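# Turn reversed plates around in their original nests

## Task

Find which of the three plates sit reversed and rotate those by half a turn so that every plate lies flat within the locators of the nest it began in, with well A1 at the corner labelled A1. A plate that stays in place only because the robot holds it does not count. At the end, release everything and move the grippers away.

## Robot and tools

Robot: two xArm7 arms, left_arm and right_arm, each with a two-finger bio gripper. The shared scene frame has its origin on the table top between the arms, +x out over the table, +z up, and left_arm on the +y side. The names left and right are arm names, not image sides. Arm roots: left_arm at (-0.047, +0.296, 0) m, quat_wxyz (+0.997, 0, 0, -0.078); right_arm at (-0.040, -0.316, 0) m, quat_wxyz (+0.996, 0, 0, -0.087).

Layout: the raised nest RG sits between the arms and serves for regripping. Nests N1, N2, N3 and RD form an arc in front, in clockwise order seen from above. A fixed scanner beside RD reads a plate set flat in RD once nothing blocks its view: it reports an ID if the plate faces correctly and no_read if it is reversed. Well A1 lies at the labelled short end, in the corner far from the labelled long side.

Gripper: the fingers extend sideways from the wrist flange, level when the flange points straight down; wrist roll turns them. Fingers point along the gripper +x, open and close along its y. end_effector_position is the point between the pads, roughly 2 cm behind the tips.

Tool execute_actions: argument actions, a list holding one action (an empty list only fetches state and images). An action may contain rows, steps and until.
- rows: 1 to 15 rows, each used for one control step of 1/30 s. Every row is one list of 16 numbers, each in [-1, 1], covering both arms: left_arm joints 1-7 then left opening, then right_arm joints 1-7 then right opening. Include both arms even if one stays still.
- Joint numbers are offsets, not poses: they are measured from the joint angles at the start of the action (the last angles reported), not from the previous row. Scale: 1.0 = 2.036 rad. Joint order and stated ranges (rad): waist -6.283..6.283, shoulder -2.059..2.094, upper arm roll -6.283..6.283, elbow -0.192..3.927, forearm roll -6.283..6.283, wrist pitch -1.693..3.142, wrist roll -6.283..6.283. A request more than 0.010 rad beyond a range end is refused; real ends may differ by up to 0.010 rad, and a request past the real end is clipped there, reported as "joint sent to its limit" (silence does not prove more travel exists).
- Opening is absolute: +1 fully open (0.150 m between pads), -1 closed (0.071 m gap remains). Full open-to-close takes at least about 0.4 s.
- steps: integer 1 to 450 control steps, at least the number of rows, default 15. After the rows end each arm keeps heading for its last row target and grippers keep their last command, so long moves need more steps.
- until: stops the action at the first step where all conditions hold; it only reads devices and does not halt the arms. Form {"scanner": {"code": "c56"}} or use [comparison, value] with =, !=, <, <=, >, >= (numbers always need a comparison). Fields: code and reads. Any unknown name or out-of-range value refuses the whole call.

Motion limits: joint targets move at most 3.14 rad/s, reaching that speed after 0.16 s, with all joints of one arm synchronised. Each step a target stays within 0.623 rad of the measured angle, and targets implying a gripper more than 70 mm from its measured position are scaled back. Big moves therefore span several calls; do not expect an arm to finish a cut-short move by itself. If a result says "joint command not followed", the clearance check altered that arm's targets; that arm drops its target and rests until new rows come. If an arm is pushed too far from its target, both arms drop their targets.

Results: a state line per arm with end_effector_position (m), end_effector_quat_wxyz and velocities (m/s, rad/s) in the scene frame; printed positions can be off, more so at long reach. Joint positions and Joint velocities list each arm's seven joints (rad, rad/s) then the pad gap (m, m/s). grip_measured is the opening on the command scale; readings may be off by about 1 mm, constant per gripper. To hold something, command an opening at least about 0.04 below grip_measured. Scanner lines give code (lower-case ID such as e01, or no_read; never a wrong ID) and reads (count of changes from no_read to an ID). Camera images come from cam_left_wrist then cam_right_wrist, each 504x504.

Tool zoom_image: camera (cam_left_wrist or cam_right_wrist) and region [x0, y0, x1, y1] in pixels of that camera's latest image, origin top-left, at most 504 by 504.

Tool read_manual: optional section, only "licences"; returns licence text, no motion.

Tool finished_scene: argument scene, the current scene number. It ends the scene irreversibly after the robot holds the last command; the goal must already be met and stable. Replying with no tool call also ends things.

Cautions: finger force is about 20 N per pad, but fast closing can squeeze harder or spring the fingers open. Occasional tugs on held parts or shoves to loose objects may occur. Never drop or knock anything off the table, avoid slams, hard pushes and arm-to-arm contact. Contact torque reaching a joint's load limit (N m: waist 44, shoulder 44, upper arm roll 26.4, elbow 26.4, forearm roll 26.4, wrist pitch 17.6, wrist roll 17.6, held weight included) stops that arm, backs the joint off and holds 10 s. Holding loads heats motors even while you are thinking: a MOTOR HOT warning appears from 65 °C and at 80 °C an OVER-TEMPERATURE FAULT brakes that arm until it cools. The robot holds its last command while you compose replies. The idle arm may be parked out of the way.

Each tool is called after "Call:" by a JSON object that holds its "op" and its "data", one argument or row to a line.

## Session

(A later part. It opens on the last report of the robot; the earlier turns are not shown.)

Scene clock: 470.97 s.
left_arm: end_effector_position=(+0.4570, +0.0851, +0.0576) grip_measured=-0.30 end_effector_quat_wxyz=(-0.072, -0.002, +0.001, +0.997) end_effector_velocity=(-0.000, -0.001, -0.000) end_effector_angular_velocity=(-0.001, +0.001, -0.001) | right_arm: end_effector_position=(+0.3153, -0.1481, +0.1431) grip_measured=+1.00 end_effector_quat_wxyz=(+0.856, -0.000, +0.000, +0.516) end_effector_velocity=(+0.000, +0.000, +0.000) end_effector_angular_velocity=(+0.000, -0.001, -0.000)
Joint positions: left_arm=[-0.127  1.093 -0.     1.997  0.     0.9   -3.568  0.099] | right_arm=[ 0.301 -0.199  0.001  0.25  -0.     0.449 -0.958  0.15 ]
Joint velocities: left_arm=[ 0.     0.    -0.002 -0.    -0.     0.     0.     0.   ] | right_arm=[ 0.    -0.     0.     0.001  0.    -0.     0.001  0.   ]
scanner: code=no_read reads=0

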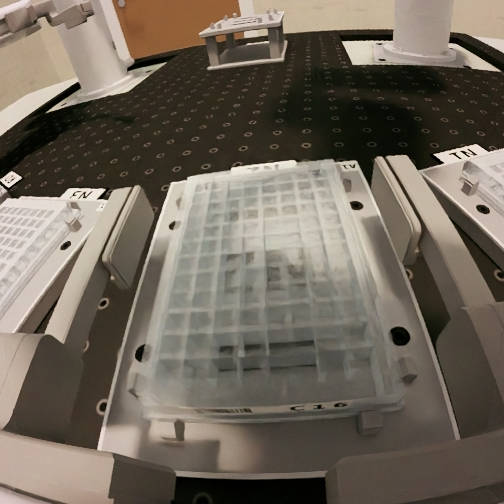

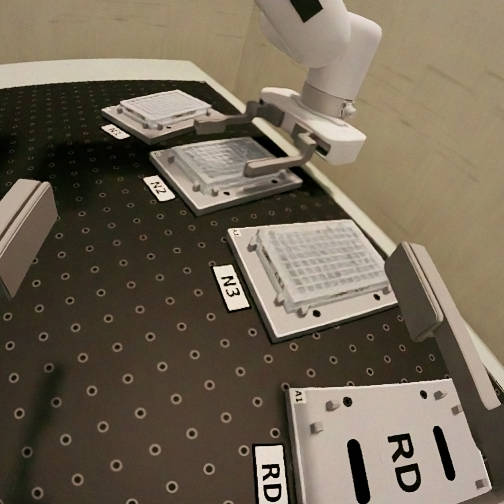

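Call:
{"op": "execute_actions", "data": {
  "actions": [
    {"rows": [[0.0002,0.002,0,0.0009,0,-0.0011,-0.0018,-0.34, 0,0,0,0,0,0,0,1],[0.0002,0.0044,0,0.002,0,-0.0024,-0.0018,-0.38, 0,0,0,0,0,0,0,1],[0.0002,0.0069,0,0.0031,0,-0.0038,-0.0018,-0.42, 0,0,0,0,0,0,0,1],[0.0002,0.0094,0,0.0042,0,-0.0052,-0.0018,-0.46, 0,0,0,0,0,0,0,1],[0.0002,0.0118,0,0.0053,0,-0.0065,-0.0018,-0.5, 0,0,0,0,0,0,0,1],[0.0002,0.01379,0,0.00619,0,-0.0076,-0.0018,-0.54, 0,0,0,0,0,0,0,1]], "steps": 8}
  ]
}}

Scene clock: 484.00 s.
left_arm: end_effector_position=(+0.4571, +0.0849, +0.0486) grip_measured=-0.53 end_effector_quat_wxyz=(-0.074, -0.002, +0.001, +0.997) end_effector_velocity=(-0.009, +0.002, -0.060) end_effector_angular_velocity=(+0.009, +0.037, +0.006) | right_arm: end_effector_position=(+0.3153, -0.1481, +0.1431) grip_measured=+1.00 end_effector_quat_wxyz=(+0.856, -0.000, +0.000, +0.516) end_effector_velocity=(+0.000, -0.000, +0.000) end_effector_angular_velocity=(+0.000, -0.001, -0.001)
Joint positions: left_arm=[-0.126  1.112 -0.     2.006  0.     0.889 -3.572  0.09 ] | right_arm=[ 0.301 -0.199  0.001  0.25  -0.     0.449 -0.958  0.15 ]
Joint velocities: left_arm=[ 0.001  0.118 -0.001  0.029 -0.001 -0.051 -0.004 -0.012] | right_arm=[-0.    -0.    -0.     0.    -0.    -0.     0.001  0.   ]
scanner: code=no_read reads=0

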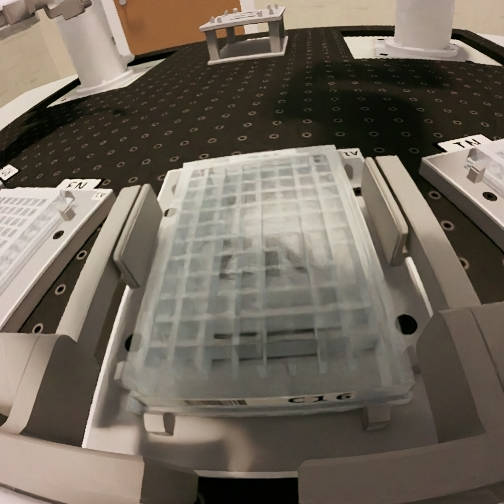

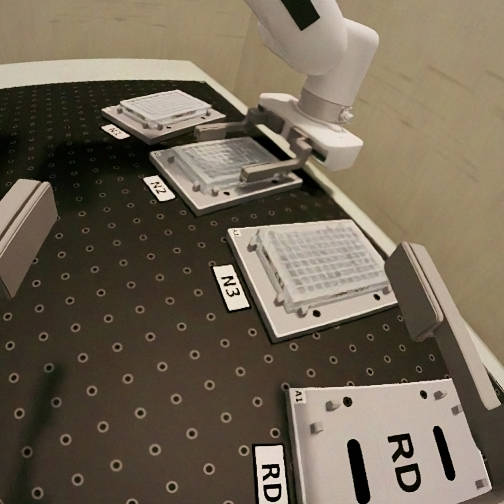

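Call:
{"op": "execute_actions", "data": {
  "actions": [
    {"steps": 1}
  ]
}}

Call:
{"op": "execute_actions", "data": {
  "actions": [
    {"rows": [[0,0,0,0,0,0,0,-0.58, 0,0,0,0,0,0,0,1],[0,0,0,0,0,0,0,-0.62, 0,0,0,0,0,0,0,1],[0,0,0,0,0,0,0,-0.65, 0,0,0,0,0,0,0,1],[0,0,0,0,0,0,0,-0.67, 0,0,0,0,0,0,0,1],[0,0,0,0,0,0,0,-0.69, 0,0,0,0,0,0,0,1],[0,0,0,0,0,0,0,-0.71, 0,0,0,0,0,0,0,1],[0,0,0,0,0,0,0,-0.74, 0,0,0,0,0,0,0,1],[0,0,0,0,0,0,0,-0.78, 0,0,0,0,0,0,0,1],[0,0,0,0,0,0,0,-0.82, 0,0,0,0,0,0,0,1]], "steps": 12}
  ]
}}

Call:
{"op": "zoom_image", "data": {
  "camera": "cam_left_wrist",
  "region": [100, 370, 268, 490]
}}

Call:
{"op": "zoom_image", "data": {
  "camera": "cam_left_wrist",
  "region": [268, 370, 436, 490]
}}

Call:
{"op": "zoom_image", "data": {
  "camera": "cam_left_wrist",
  "region": [140, 120, 392, 240]
}}

Scene clock: 490.97 s.
left_arm: end_effector_position=(+0.4572, +0.0848, +0.0447) grip_measured=-0.54 end_effector_quat_wxyz=(-0.074, -0.002, +0.001, +0.997) end_effector_velocity=(+0.000, +0.001, +0.000) end_effector_angular_velocity=(+0.000, -0.001, +0.002) | right_arm: end_effector_position=(+0.3153, -0.1481, +0.1431) grip_measured=+1.00 end_effector_quat_wxyz=(+0.856, -0.000, +0.000, +0.516) end_effector_velocity=(+0.000, +0.000, +0.000) end_effector_angular_velocity=(-0.000, -0.001, -0.001)
Joint positions: left_arm=[-0.126  1.121 -0.     2.01   0.     0.885 -3.572  0.089] | right_arm=[ 0.301 -0.199  0.001  0.25  -0.     0.449 -0.958  0.15 ]
Joint velocities: left_arm=[ 0.001 -0.     0.001  0.    -0.001  0.     0.     0.   ] | right_arm=[ 0.    -0.     0.001  0.    -0.    -0.     0.001  0.   ]
scanner: code=no_read reads=0

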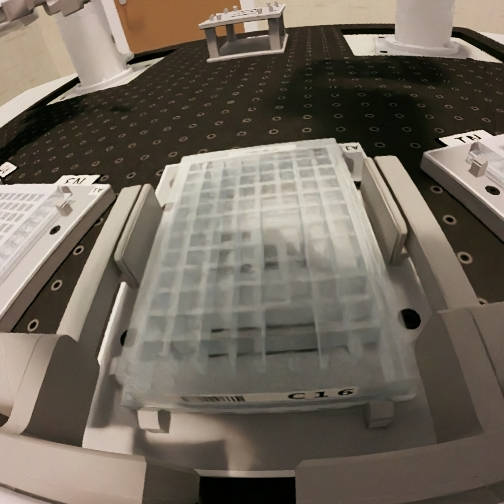

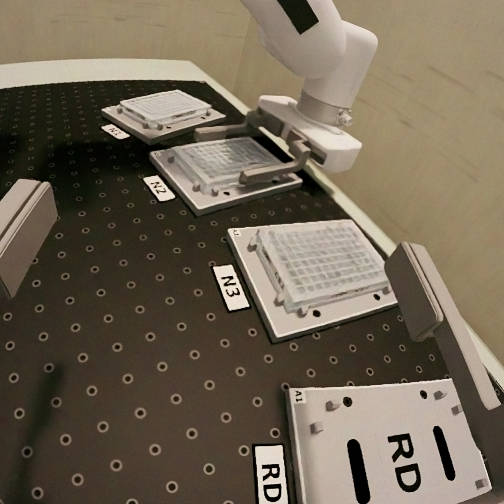

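Scene clock: 491.37 s.
left_arm: end_effector_position=(+0.4572, +0.0848, +0.0447) grip_measured=-0.70 end_effector_quat_wxyz=(-0.074, -0.002, +0.001, +0.997) end_effector_velocity=(-0.000, -0.000, -0.000) end_effector_angular_velocity=(-0.001, +0.001, +0.000) | right_arm: end_effector_position=(+0.3153, -0.1481, +0.1431) grip_measured=+1.00 end_effector_quat_wxyz=(+0.856, -0.000, +0.000, +0.516) end_effector_velocity=(-0.001, +0.000, -0.000) end_effector_angular_velocity=(-0.000, +0.001, +0.002)
Joint positions: left_arm=[-0.126  1.121 -0.     2.01   0.     0.885 -3.572  0.083] | right_arm=[ 0.301 -0.199  0.001  0.25  -0.     0.449 -0.958  0.15 ]
Joint velocities: left_arm=[ 0.     0.    -0.001  0.    -0.     0.    -0.     0.   ] | right_arm=[-0.     0.    -0.    -0.001 -0.    -0.    -0.002  0.   ]
scanner: code=no_read reads=0

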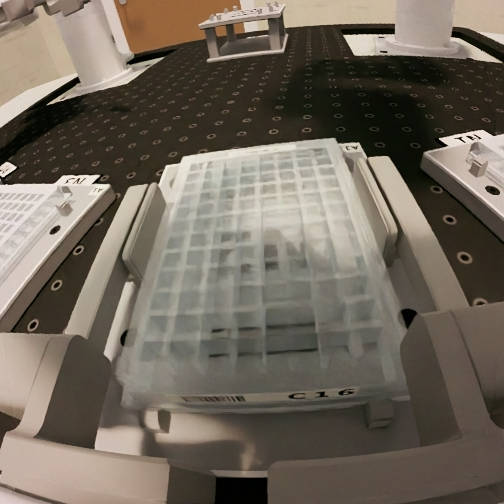

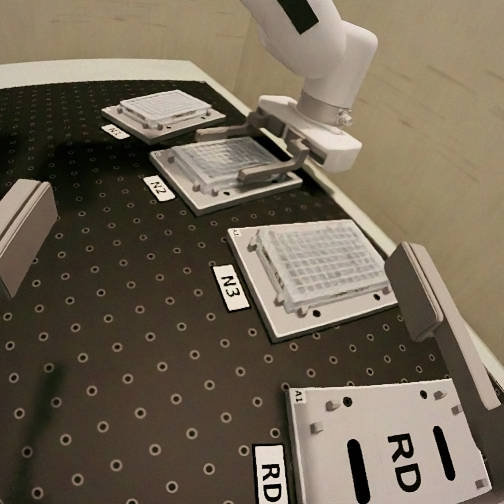

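Region (100, 370, 268, 490) of cam_left_wrist's 504x504 image, scaled by 3.000, with more detail than that image has; it fills the top 360 rows of this view, and the rest is white.

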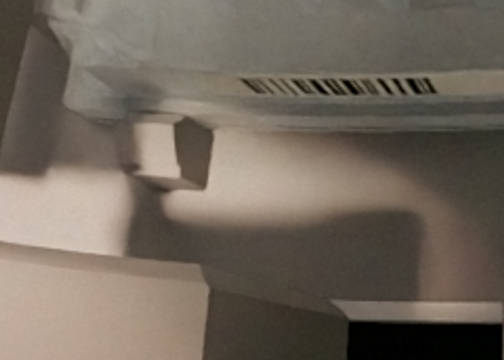

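Region (268, 370, 436, 490) of cam_left_wrist's 504x504 image, scaled by 3.000, with more detail than that image has; it fills the top 360 rows of this view, and the rest is white.

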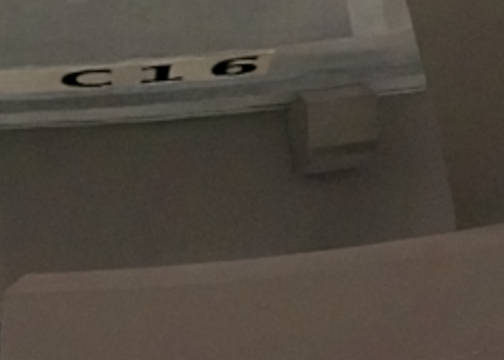

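Region (140, 120, 392, 240) of cam_left_wrist's 504x504 image, scaled by 2.000, with more detail than that image has; it fills the top 240 rows of this view, and the rest is white.

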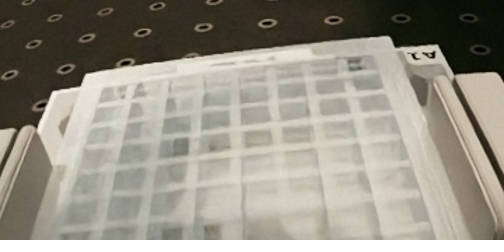

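Call:
{"op": "execute_actions", "data": {
  "actions": [
    {"rows": [[0,-0.001,0,-0.0005,0,0.0006,0,-0.82, 0,0,0,0,0,0,0,1],[0,-0.0025,0,-0.0012,0,0.0014,0,-0.82, 0,0,0,0,0,0,0,1],[0,-0.0042,0,-0.002,0,0.0023,0,-0.82, 0,0,0,0,0,0,0,1],[0,-0.006,0,-0.0028,0,0.0033,0,-0.82, 0,0,0,0,0,0,0,1],[0,-0.008,0,-0.0037,0,0.0044,0,-0.82, 0,0,0,0,0,0,0,1],[0,-0.0105,0,-0.0048,0,0.0058,0,-0.82, 0,0,0,0,0,0,0,1],[0,-0.0138,0,-0.0062,0,0.0076,0,-0.82, 0,0,0,0,0,0,0,1],[0,-0.018,0,-0.0077,0,0.0103,0,-0.82, 0,0,0,0,0,0,0,1],[0,-0.023,0,-0.0094,0,0.0136,0,-0.82, 0,0,0,0,0,0,0,1],[0,-0.029,0,-0.0112,0,0.0177,0,-0.82, 0,0,0,0,0,0,0,1],[0,-0.035,0,-0.0129,0,0.022,0,-0.82, 0,0,0,0,0,0,0,1],[0,-0.041,0,-0.0145,0,0.0263,0,-0.82, 0,0,0,0,0,0,0,1],[0,-0.046,0,-0.0157,0,0.03,0,-0.82, 0,0,0,0,0,0,0,1],[0,-0.04985,0,-0.0165,0,0.03286,0,-0.82, 0,0,0,0,0,0,0,1]], "steps": 16}
  ]
}}

Scene clock: 512.83 s.
left_arm: end_effector_position=(+0.4580, +0.0845, +0.0848) grip_measured=-0.70 end_effector_quat_wxyz=(-0.074, -0.003, +0.001, +0.997) end_effector_velocity=(+0.015, -0.004, +0.152) end_effector_angular_velocity=(-0.020, -0.072, +0.000) | right_arm: end_effector_position=(+0.3153, -0.1481, +0.1431) grip_measured=+1.00 end_effector_quat_wxyz=(+0.856, -0.000, +0.000, +0.516) end_effector_velocity=(-0.000, +0.000, -0.000) end_effector_angular_velocity=(+0.000, +0.001, +0.001)
Joint positions: left_arm=[-0.126  1.04  -0.001  1.983  0.     0.936 -3.572  0.083] | right_arm=[ 0.301 -0.199  0.001  0.25  -0.     0.449 -0.958  0.15 ]
Joint velocities: left_arm=[ 0.001 -0.28   0.    -0.038  0.001  0.168 -0.     0.   ] | right_arm=[ 0.    -0.     0.    -0.     0.001  0.    -0.001  0.   ]
scanner: code=no_read reads=0

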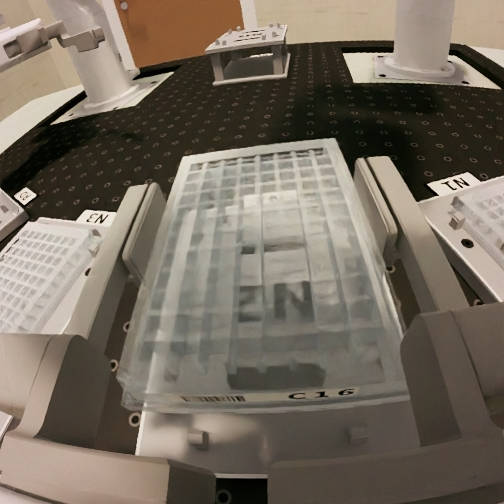

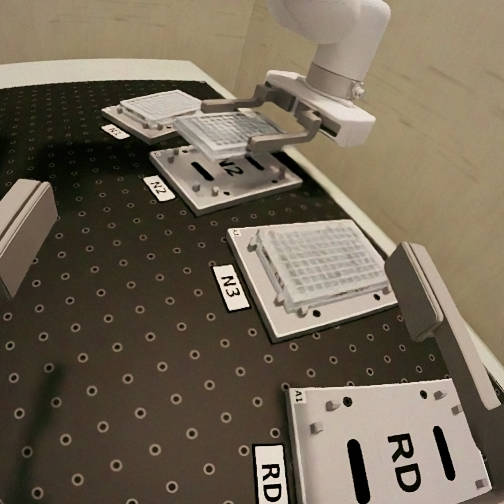

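Call:
{"op": "execute_actions", "data": {
  "actions": [
    {"rows": [[-0.0022,-0.015,0.0005,-0.0124,0,0.0036,0.0209,-0.82, 0,0,0,0,0,0,0,1],[-0.0058,-0.0232,0.0005,-0.0276,0,-0.0035,0.0558,-0.82, 0,0,0,0,0,0,0,1],[-0.0109,-0.0347,0.0005,-0.049,0,-0.0133,0.1047,-0.82, 0,0,0,0,0,0,0,1],[-0.016,-0.0462,0.0005,-0.0703,0,-0.0232,0.1535,-0.82, 0,0,0,0,0,0,0,1],[-0.0211,-0.0577,0.0005,-0.0917,0,-0.033,0.2024,-0.82, 0,0,0,0,0,0,0,1],[-0.0262,-0.0692,0.0005,-0.113,0,-0.0429,0.2512,-0.82, 0,0,0,0,0,0,0,1],[-0.0313,-0.0807,0.0005,-0.1344,0,-0.0527,0.3001,-0.82, 0,0,0,0,0,0,0,1],[-0.0365,-0.0923,0.0005,-0.1558,0,-0.0626,0.349,-0.82, 0,0,0,0,0,0,0,1],[-0.0416,-0.1038,0.0005,-0.1771,0,-0.0724,0.3978,-0.82, 0,0,0,0,0,0,0,1],[-0.0467,-0.1153,0.0005,-0.1985,0,-0.0822,0.4467,-0.82, 0,0,0,0,0,0,0,1],[-0.0518,-0.1268,0.0005,-0.2198,0,-0.0921,0.4955,-0.82, 0,0,0,0,0,0,0,1],[-0.0576,-0.1399,0.0005,-0.2442,0,-0.1034,0.5513,-0.82, 0,0,0,0,0,0,0,1],[-0.0627,-0.1514,0.0005,-0.2656,0,-0.1132,0.6002,-0.82, 0,0,0,0,0,0,0,1],[-0.0678,-0.1629,0.0005,-0.2869,0,-0.1231,0.649,-0.82, 0,0,0,0,0,0,0,1],[-0.0729,-0.1744,0.0005,-0.3083,0,-0.1329,0.6979,-0.82, 0,0,0,0,0,0,0,1]], "steps": 17}
  ]
}}

Scene clock: 526.00 s.
left_arm: end_effector_position=(+0.4320, +0.1859, +0.0947) grip_measured=-0.70 end_effector_quat_wxyz=(+0.464, -0.003, -0.000, +0.886) end_effector_velocity=(+0.079, +0.167, -0.002) end_effector_angular_velocity=(+0.011, +0.005, -2.972) | right_arm: end_effector_position=(+0.3153, -0.1481, +0.1431) grip_measured=+1.00 end_effector_quat_wxyz=(+0.856, -0.000, +0.000, +0.516) end_effector_velocity=(-0.001, -0.000, -0.001) end_effector_angular_velocity=(-0.000, +0.002, +0.000)
Joint positions: left_arm=[-0.234  0.776  0.     1.526  0.     0.745 -2.567  0.083] | right_arm=[ 0.301 -0.199  0.001  0.25  -0.     0.449 -0.958  0.15 ]
Joint velocities: left_arm=[-0.3   -0.672 -0.006 -1.244 -0.001 -0.564  2.669  0.   ] | right_arm=[ 0.    -0.    -0.    -0.001 -0.     0.    -0.     0.   ]
scanner: code=no_read reads=0

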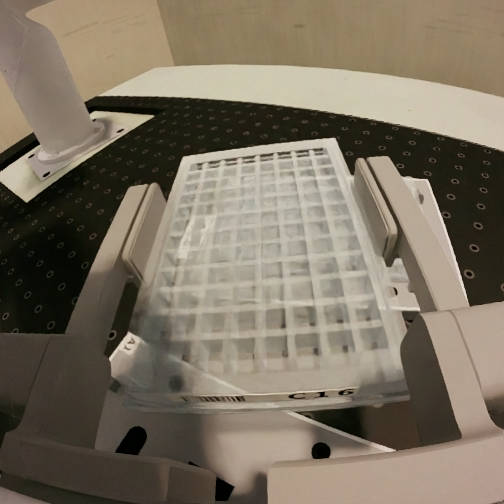

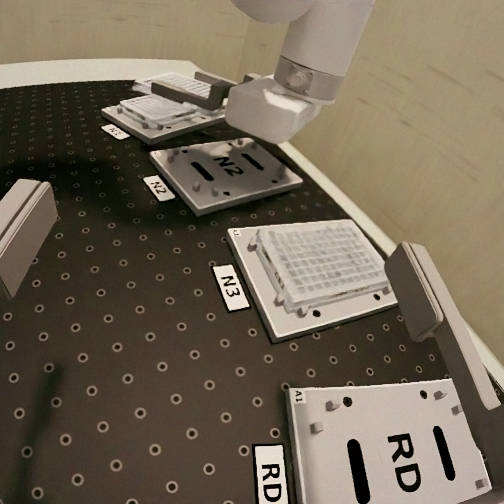

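Call:
{"op": "execute_actions", "data": {
  "actions": [
    {"rows": [[-0.0221,-0.0496,0,-0.093,0,-0.0433,0.2252,-0.82, 0,0,0,0,0,0,0,1],[-0.0257,-0.0578,0,-0.1082,0,-0.0504,0.2601,-0.82, 0,0,0,0,0,0,0,1],[-0.0308,-0.0693,0,-0.1296,0,-0.0602,0.3089,-0.82, 0,0,0,0,0,0,0,1],[-0.0359,-0.0808,0,-0.1509,0,-0.0701,0.3578,-0.82, 0,0,0,0,0,0,0,1],[-0.041,-0.0923,0,-0.1723,0,-0.0799,0.4066,-0.82, 0,0,0,0,0,0,0,1],[-0.0461,-0.1038,0,-0.1936,0,-0.0898,0.4554,-0.82, 0,0,0,0,0,0,0,1],[-0.0512,-0.1153,0,-0.215,0,-0.0996,0.5042,-0.82, 0,0,0,0,0,0,0,1],[-0.0564,-0.1269,0,-0.2363,0,-0.1095,0.5531,-0.82, 0,0,0,0,0,0,0,1],[-0.0615,-0.1384,0,-0.2577,0,-0.1194,0.6019,-0.82, 0,0,0,0,0,0,0,1],[-0.0666,-0.1499,0,-0.279,0,-0.1292,0.6507,-0.82, 0,0,0,0,0,0,0,1],[-0.0717,-0.1614,0,-0.3004,0,-0.1391,0.6995,-0.82, 0,0,0,0,0,0,0,1],[-0.0775,-0.1745,0,-0.3248,0,-0.1503,0.7553,-0.82, 0,0,0,0,0,0,0,1],[-0.0826,-0.186,0,-0.3461,0,-0.1602,0.8042,-0.82, 0,0,0,0,0,0,0,1],[-0.0877,-0.1975,0,-0.3675,0,-0.17,0.853,-0.82, 0,0,0,0,0,0,0,1],[-0.0928,-0.209,0,-0.3888,0,-0.1799,0.9018,-0.82, 0,0,0,0,0,0,0,1]], "steps": 18}
  ]
}}

Scene clock: 538.27 s.
left_arm: end_effector_position=(+0.4765, +0.1286, +0.0911) grip_measured=-0.70 end_effector_quat_wxyz=(+0.966, -0.002, -0.001, +0.258) end_effector_velocity=(-0.105, -0.307, -0.013) end_effector_angular_velocity=(+0.013, +0.008, -2.687) | right_arm: end_effector_position=(+0.3153, -0.1481, +0.1431) grip_measured=+1.00 end_effector_quat_wxyz=(+0.856, -0.000, +0.000, +0.516) end_effector_velocity=(+0.000, -0.000, +0.000) end_effector_angular_velocity=(+0.000, +0.000, -0.000)
Joint positions: left_arm=[-0.391  0.424 -0.001  0.87   0.     0.442 -1.07   0.083] | right_arm=[ 0.301 -0.199  0.001  0.25  -0.     0.449 -0.958  0.15 ]
Joint velocities: left_arm=[-0.259 -0.572 -0.009 -1.07  -0.001 -0.484  2.42   0.   ] | right_arm=[ 0.    -0.    -0.     0.001  0.     0.001  0.     0.   ]
scanner: code=no_read reads=0

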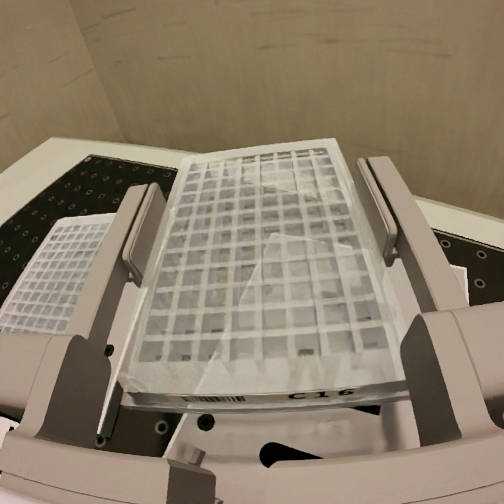

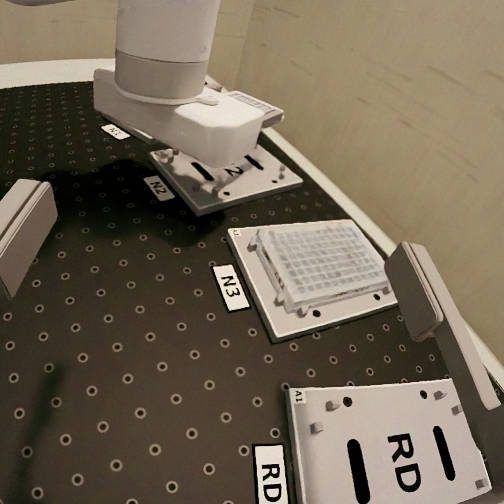

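Call:
{"op": "execute_actions", "data": {
  "actions": [
    {"rows": [[-0.01567,-0.031,0.0005,-0.0658,0,-0.0353,0.16655,-0.82, 0,0,0,0,0,0,0,1],[-0.01567,-0.023,0.0005,-0.0646,0,-0.042,0.16655,-0.82, 0,0,0,0,0,0,0,1],[-0.01567,-0.014,0.0005,-0.0632,0,-0.0496,0.16655,-0.82, 0,0,0,0,0,0,0,1],[-0.01567,-0.005,0.0005,-0.0618,0,-0.0572,0.16655,-0.82, 0,0,0,0,0,0,0,1],[-0.01567,0.004,0.0005,-0.0603,0,-0.0647,0.16655,-0.82, 0,0,0,0,0,0,0,1],[-0.01567,0.01292,0.0005,-0.05879,0,-0.0722,0.16655,-0.82, 0,0,0,0,0,0,0,1]], "steps": 7}
  ]
}}

Scene clock: 543.43 s.
left_arm: end_effector_position=(+0.4576, +0.0841, +0.0755) grip_measured=-0.70 end_effector_quat_wxyz=(+0.997, -0.002, -0.003, +0.076) end_effector_velocity=(-0.007, +0.005, -0.157) end_effector_angular_velocity=(+0.020, +0.031, -0.001) | right_arm: end_effector_position=(+0.3153, -0.1481, +0.1431) grip_measured=+1.00 end_effector_quat_wxyz=(+0.856, -0.000, +0.000, +0.516) end_effector_velocity=(+0.000, -0.000, -0.000) end_effector_angular_velocity=(-0.000, +0.000, -0.002)
Joint positions: left_arm=[-0.423  0.398  0.     0.743  0.     0.338 -0.731  0.083] | right_arm=[ 0.301 -0.199  0.001  0.25  -0.     0.449 -0.958  0.15 ]
Joint velocities: left_arm=[-0.     0.461  0.001  0.06  -0.001 -0.365  0.002  0.   ] | right_arm=[-0.    -0.     0.    -0.     0.    -0.     0.002  0.   ]
scanner: code=no_read reads=0

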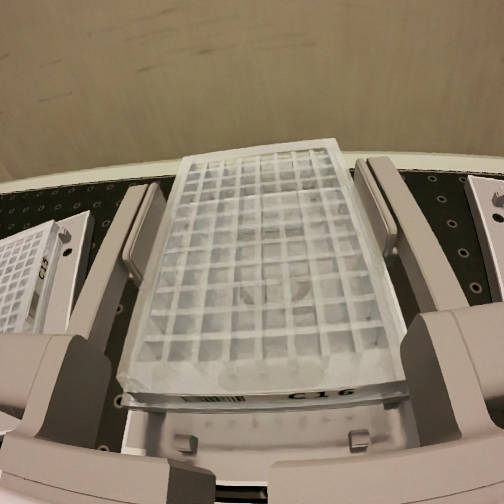

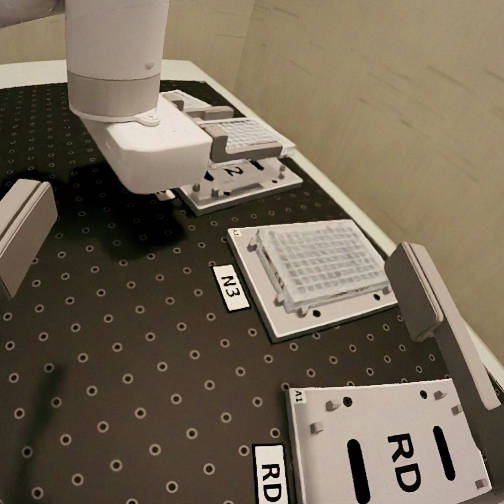

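Call:
{"op": "execute_actions", "data": {
  "actions": [
    {"steps": 1}
  ]
}}

Call:
{"op": "zoom_image", "data": {
  "camera": "cam_left_wrist",
  "region": [100, 370, 268, 490]
}}

Call:
{"op": "zoom_image", "data": {
  "camera": "cam_left_wrist",
  "region": [268, 370, 436, 490]
}}

Call:
{"op": "zoom_image", "data": {
  "camera": "cam_left_wrist",
  "region": [140, 120, 392, 240]
}}

Scene clock: 548.47 s.
left_arm: end_effector_position=(+0.4570, +0.0846, +0.0583) grip_measured=-0.70 end_effector_quat_wxyz=(+0.997, -0.002, -0.002, +0.076) end_effector_velocity=(-0.000, -0.000, +0.000) end_effector_angular_velocity=(-0.000, -0.000, +0.000) | right_arm: end_effector_position=(+0.3153, -0.1481, +0.1431) grip_measured=+1.00 end_effector_quat_wxyz=(+0.856, -0.000, +0.000, +0.516) end_effector_velocity=(-0.000, +0.000, +0.000) end_effector_angular_velocity=(-0.000, -0.000, +0.001)
Joint positions: left_arm=[-0.423  0.45   0.     0.751  0.     0.295 -0.731  0.083] | right_arm=[ 0.301 -0.199  0.001  0.25  -0.     0.449 -0.958  0.15 ]
Joint velocities: left_arm=[-0.    -0.    -0.     0.    -0.001  0.    -0.     0.   ] | right_arm=[ 0.    -0.     0.    -0.    -0.001 -0.    -0.     0.   ]
scanner: code=no_read reads=0

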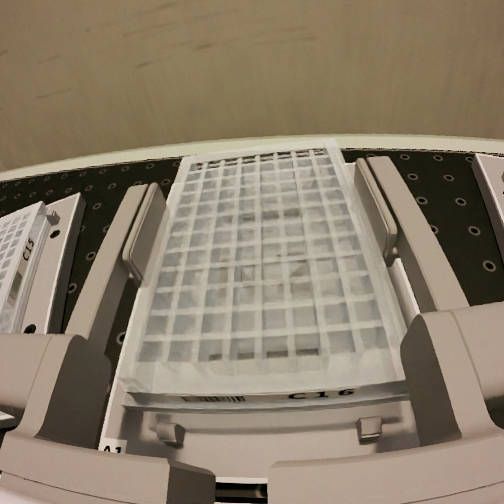

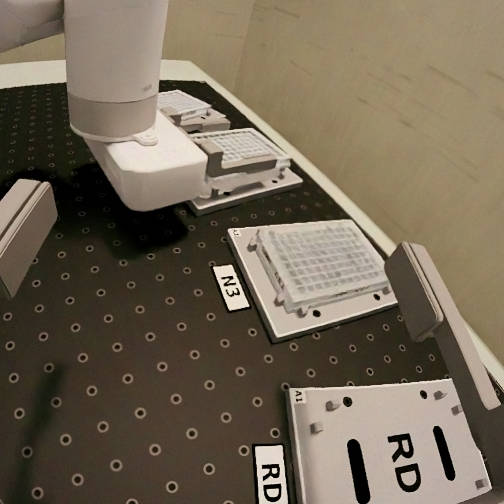

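Region (100, 370, 268, 490) of cam_left_wrist's 504x504 image, scaled by 3.000, with more detail than that image has; it fills the top 360 rows of this view, and the rest is white.

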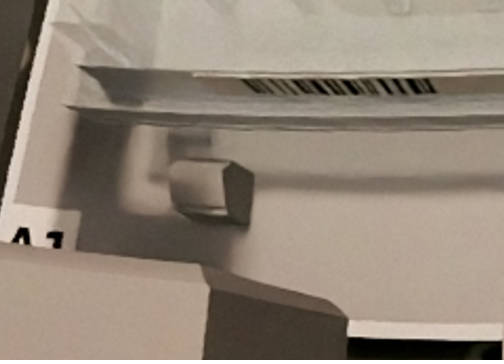

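Region (268, 370, 436, 490) of cam_left_wrist's 504x504 image, scaled by 3.000, with more detail than that image has; it fills the top 360 rows of this view, and the rest is white.

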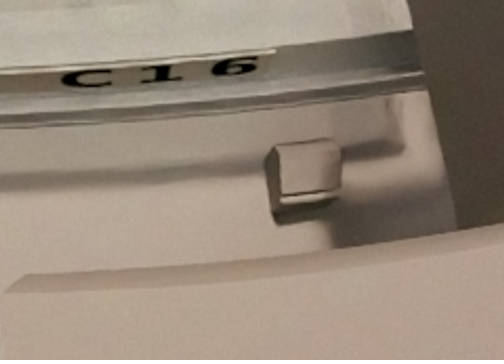

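Region (140, 120, 392, 240) of cam_left_wrist's 504x504 image, scaled by 2.000, with more detail than that image has; it fills the top 240 rows of this view, and the rest is white.

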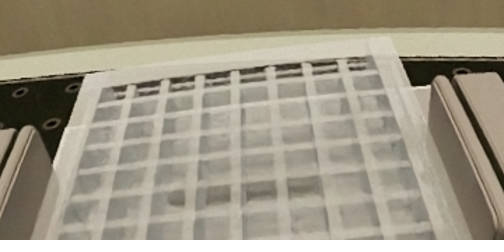

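Call:
{"op": "execute_actions", "data": {
  "actions": [
    {"rows": [[-0.0009,-0.00115,0,-0.00237,0,-0.00122,-0.0009,-0.82, 0,0,0,0,0,0,0,1],[-0.0009,-0.00115,0,-0.00237,0,-0.00122,-0.0009,-0.82, 0,0,0,0,0,0,0,1],[-0.0009,-0.00036,0,-0.00219,0,-0.00183,-0.0009,-0.82, 0,0,0,0,0,0,0,1],[-0.0009,0.00122,0,-0.00183,0,-0.00306,-0.0009,-0.82, 0,0,0,0,0,0,0,1],[-0.0009,0.00281,0,-0.00148,0,-0.00428,-0.0009,-0.82, 0,0,0,0,0,0,0,1],[-0.0009,0.0047,0,-0.00105,0,-0.00575,-0.0009,-0.82, 0,0,0,0,0,0,0,1],[-0.0009,0.0066,0,-0.00062,0,-0.00722,-0.0009,-0.82, 0,0,0,0,0,0,0,1],[-0.0009,0.0085,0,-0.00019,0,-0.00869,-0.0009,-0.82, 0,0,0,0,0,0,0,1],[-0.0009,0.0104,0,0.00024,0,-0.01016,-0.0009,-0.82, 0,0,0,0,0,0,0,1],[-0.0009,0.0123,0,0.00066,0,-0.01162,-0.0009,-0.82, 0,0,0,0,0,0,0,1],[-0.0009,0.0142,0,0.00109,0,-0.01309,-0.0009,-0.82, 0,0,0,0,0,0,0,1],[-0.0009,0.01594,0,0.00149,0,-0.01444,-0.0009,-0.82, 0,0,0,0,0,0,0,1],[-0.0009,0.01736,0,0.00181,0,-0.01554,-0.0009,-0.82, 0,0,0,0,0,0,0,1],[-0.0009,0.01831,0,0.00202,0,-0.01628,-0.0009,-0.82, 0,0,0,0,0,0,0,1]], "steps": 22}
  ]
}}

Call:
{"op": "zoom_image", "data": {
  "camera": "cam_left_wrist",
  "region": [100, 370, 268, 490]
}}

Call:
{"op": "zoom_image", "data": {
  "camera": "cam_left_wrist",
  "region": [268, 370, 436, 490]
}}

Call:
{"op": "zoom_image", "data": {
  "camera": "cam_left_wrist",
  "region": [140, 120, 392, 240]
}}

Scene clock: 570.67 s.
left_arm: end_effector_position=(+0.4555, +0.0846, +0.0461) grip_measured=-0.70 end_effector_quat_wxyz=(+0.997, -0.002, -0.002, +0.076) end_effector_velocity=(+0.001, -0.000, -0.001) end_effector_angular_velocity=(-0.002, -0.002, +0.000) | right_arm: end_effector_position=(+0.3153, -0.1481, +0.1431) grip_measured=+1.00 end_effector_quat_wxyz=(+0.856, -0.000, +0.000, +0.516) end_effector_velocity=(-0.000, +0.000, -0.000) end_effector_angular_velocity=(-0.000, -0.000, +0.001)
Joint positions: left_arm=[-0.425  0.487  0.     0.755  0.     0.262 -0.733  0.083] | right_arm=[ 0.301 -0.199  0.001  0.25  -0.     0.449 -0.958  0.15 ]
Joint velocities: left_arm=[ 0.001  0.006 -0.001  0.003  0.    -0.005 -0.     0.   ] | right_arm=[ 0.  0.  0. -0. -0. -0. -0.  0.]
scanner: code=no_read reads=0

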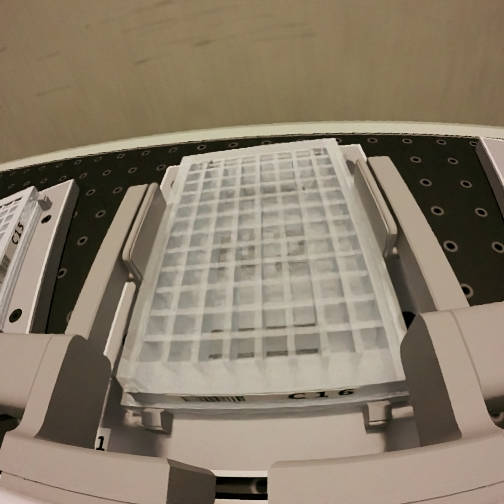

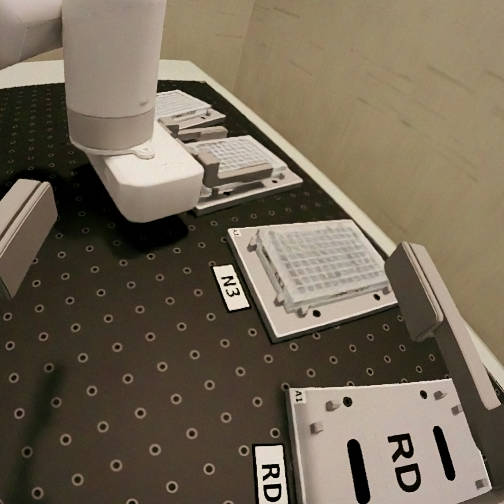

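Region (100, 370, 268, 490) of cam_left_wrist's 504x504 image, scaled by 3.000, with more detail than that image has; it fills the top 360 rows of this view, and the rest is white.

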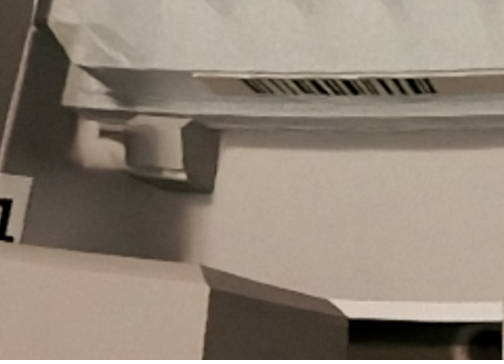

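Region (268, 370, 436, 490) of cam_left_wrist's 504x504 image, scaled by 3.000, with more detail than that image has; it fills the top 360 rows of this view, and the rest is white.

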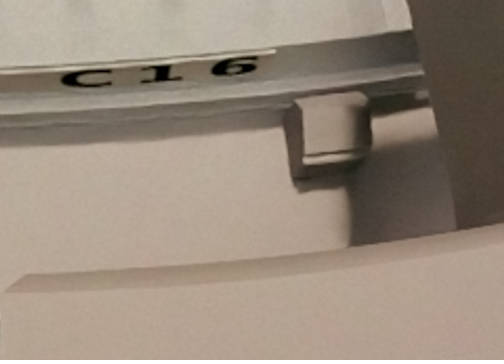

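Region (140, 120, 392, 240) of cam_left_wrist's 504x504 image, scaled by 2.000, with more detail than that image has; it fills the top 240 rows of this view, and the rest is white.

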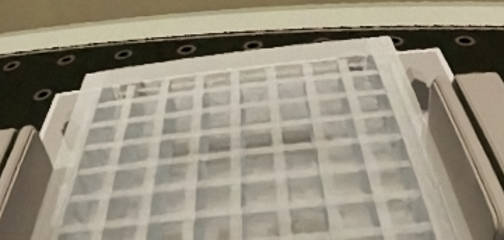

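Call:
{"op": "execute_actions", "data": {
  "actions": [
    {"rows": [[0,0.0012,0,0.0003,0,-0.0009,0,-0.82, 0,0,0,0,0,0,0,1],[0,0.0022,0,0.0005,0,-0.0017,0,-0.82, 0,0,0,0,0,0,0,1],[0,0.0022,0,0.0005,0,-0.0017,0,-0.82, 0,0,0,0,0,0,0,1],[0,0.0022,0,0.0005,0,-0.0017,0,-0.82, 0,0,0,0,0,0,0,1],[0,0.0022,0,0.0005,0,-0.0017,0,-0.78, 0,0,0,0,0,0,0,1],[0,0.0022,0,0.0005,0,-0.0017,0,-0.73, 0,0,0,0,0,0,0,1],[0,0.0022,0,0.0005,0,-0.0017,0,-0.68, 0,0,0,0,0,0,0,1],[0,0.0022,0,0.0005,0,-0.0017,0,-0.62, 0,0,0,0,0,0,0,1],[0,0.0022,0,0.0005,0,-0.0017,0,-0.52, 0,0,0,0,0,0,0,1],[0,0.0022,0,0.0005,0,-0.0017,0,-0.4, 0,0,0,0,0,0,0,1],[0,-0.006,0,-0.0013,0,0.0048,0,-0.3, 0,0,0,0,0,0,0,1],[0,-0.018,0,-0.0038,0,0.0144,0,-0.3, 0,0,0,0,0,0,0,1],[0,-0.034,0,-0.0068,0,0.0276,0,-0.3, 0,0,0,0,0,0,0,1],[0,-0.051,0,-0.0097,0,0.042,0,-0.3, 0,0,0,0,0,0,0,1],[0,-0.0673,0,-0.0123,0,0.0565,0,-0.3, 0,0,0,0,0,0,0,1]], "steps": 17}
  ]
}}

Scene clock: 580.43 s.
left_arm: end_effector_position=(+0.4551, +0.0849, +0.0671) grip_measured=-0.30 end_effector_quat_wxyz=(+0.997, -0.000, -0.001, +0.076) end_effector_velocity=(+0.016, -0.012, +0.245) end_effector_angular_velocity=(-0.040, -0.059, -0.001) | right_arm: end_effector_position=(+0.3153, -0.1481, +0.1431) grip_measured=+1.00 end_effector_quat_wxyz=(+0.856, -0.000, +0.000, +0.516) end_effector_velocity=(+0.001, -0.000, +0.000) end_effector_angular_velocity=(+0.000, -0.001, -0.001)
Joint positions: left_arm=[-0.425  0.418  0.     0.74   0.     0.321 -0.733  0.099] | right_arm=[ 0.301 -0.199  0.001  0.25  -0.     0.449 -0.958  0.15 ]
Joint velocities: left_arm=[-0.    -0.713 -0.001 -0.096 -0.     0.546 -0.     0.002] | right_arm=[-0.     0.    -0.     0.001  0.    -0.     0.001  0.   ]
scanner: code=no_read reads=0

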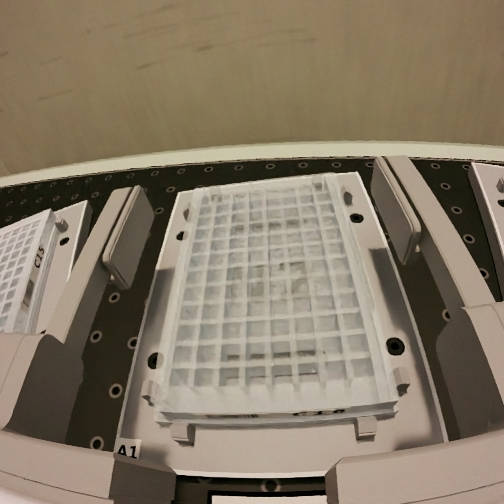

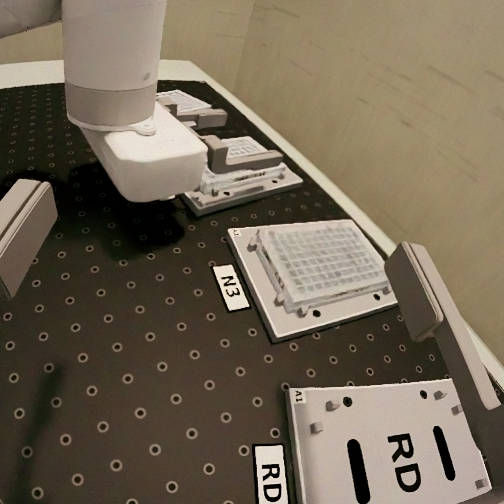

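Call:
{"op": "execute_actions", "data": {
  "actions": [
    {"rows": [[0.0018,-0.053,0,-0.0179,0,0.0342,0.0057,-0.3, -0.005,-0.005,0,0,0,0.005,0,1],[0.0048,-0.0845,0,-0.0387,0,0.0449,0.0149,-0.2, -0.013,-0.013,0,0,0,0.013,0,1],[0.0085,-0.1238,0,-0.0648,0,0.0583,0.0263,-0.1, -0.023,-0.023,0,0,0,0.023,0,1],[0.0125,-0.167,0,-0.0934,0,0.0731,0.0389,0, -0.034,-0.034,0,0,0,0.034,0,1],[0.0166,-0.2102,0,-0.122,0,0.0878,0.0515,0.2, -0.045,-0.045,0,0,0,0.045,0,1],[0.0206,-0.2534,0,-0.1507,0,0.1026,0.0641,0.4, -0.056,-0.056,0,0,0,0.056,0,1],[0.0247,-0.2966,0,-0.1793,0,0.1173,0.0766,0.6, -0.067,-0.067,0,0,0,0.067,0,1],[0.0287,-0.3399,0,-0.2079,0,0.1321,0.0892,0.8, -0.078,-0.078,0,0,0,0.078,0,1],[0.0324,-0.3792,0,-0.234,0,0.1455,0.1007,1, -0.088,-0.088,0,0,0,0.088,0,1],[0.035,-0.4067,0,-0.2522,0,0.1549,0.1087,1, -0.095,-0.095,0,0,0,0.095,0,1],[0.0368,-0.4263,0,-0.2652,0,0.1616,0.1144,1, -0.1,-0.1,0,0,0,0.1,0,1]], "steps": 16}
  ]
}}

Scene clock: 593.13 s.
left_arm: end_effector_position=(+0.3642, +0.1487, +0.1765) grip_measured=+1.00 end_effector_quat_wxyz=(+1.000, -0.001, -0.001, +0.015) end_effector_velocity=(-0.274, +0.164, +0.089) end_effector_angular_velocity=(+0.004, +0.004, -0.308) | right_arm: end_effector_position=(+0.3332, -0.2193, +0.1842) grip_measured=+1.00 end_effector_quat_wxyz=(+0.902, -0.001, -0.001, +0.431) end_effector_velocity=(-0.003, -0.042, +0.016) end_effector_angular_velocity=(-0.004, +0.031, -0.114)
Joint positions: left_arm=[-0.367 -0.273  0.     0.319  0.     0.589 -0.552  0.15 ] | right_arm=[ 0.107 -0.394 -0.     0.25  -0.     0.642 -0.958  0.15 ]
Joint velocities: left_arm=[ 0.147 -1.587 -0.001 -1.056 -0.     0.536  0.455  0.   ] | right_arm=[-0.127 -0.12   0.013 -0.009 -0.001  0.141 -0.001  0.   ]
scanner: code=no_read reads=0

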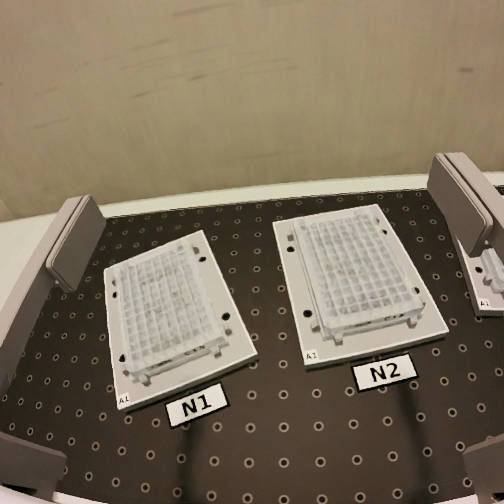

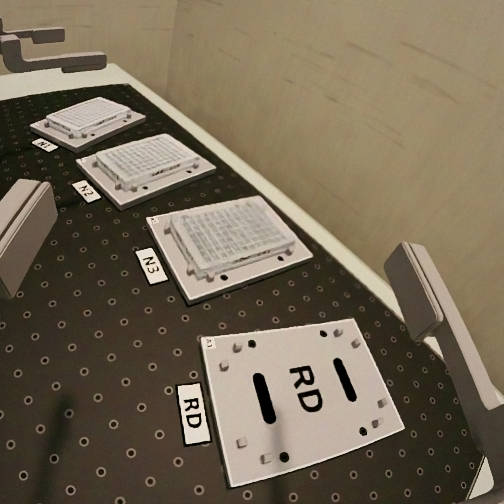

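Call:
{"op": "zoom_image", "data": {
  "camera": "cam_right_wrist",
  "region": [20, 85, 230, 215]
}}

Call:
{"op": "zoom_image", "data": {
  "camera": "cam_left_wrist",
  "region": [265, 195, 455, 375]
}}

Call:
{"op": "zoom_image", "data": {
  "camera": "cam_right_wrist",
  "region": [135, 185, 325, 310]
}}

Region (20, 85, 230, 215) of cam_right_wrist's 504x504 image, scaled by 2.400, with more detail than that image has; it fills the top 312 rows of this view, and the rest is white.

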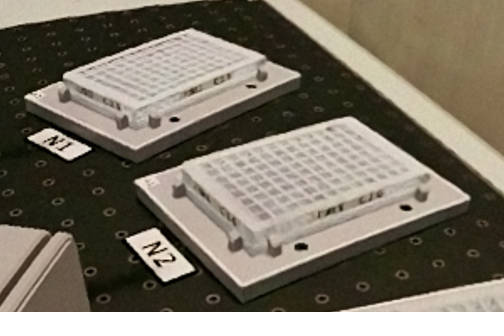

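Region (265, 195, 455, 375) of cam_left_wrist's 504x504 image, scaled by 2.653, with more detail than that image has; it fills the top 477 rows of this view, and the rest is white.

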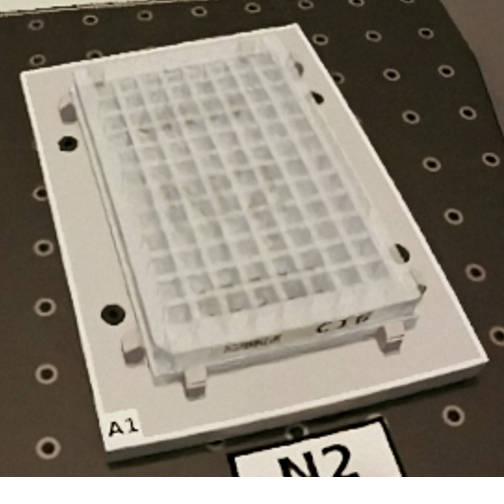

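Region (135, 185, 325, 310) of cam_right_wrist's 504x504 image, scaled by 2.653, with more detail than that image has; it fills the top 332 rows of this view, and the rest is white.

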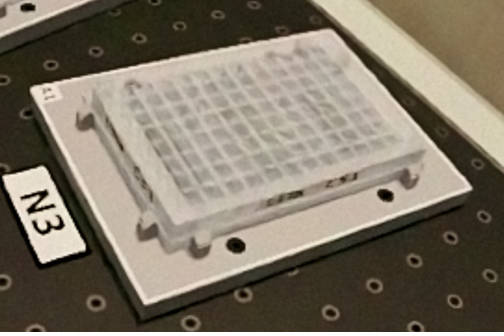

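All three plates look seated, with their labels at the near and right sides, and both arms are clear.

Call:
{"op": "finished_scene", "data": {
  "scene": 1
}}

The scene is finished: the task was done.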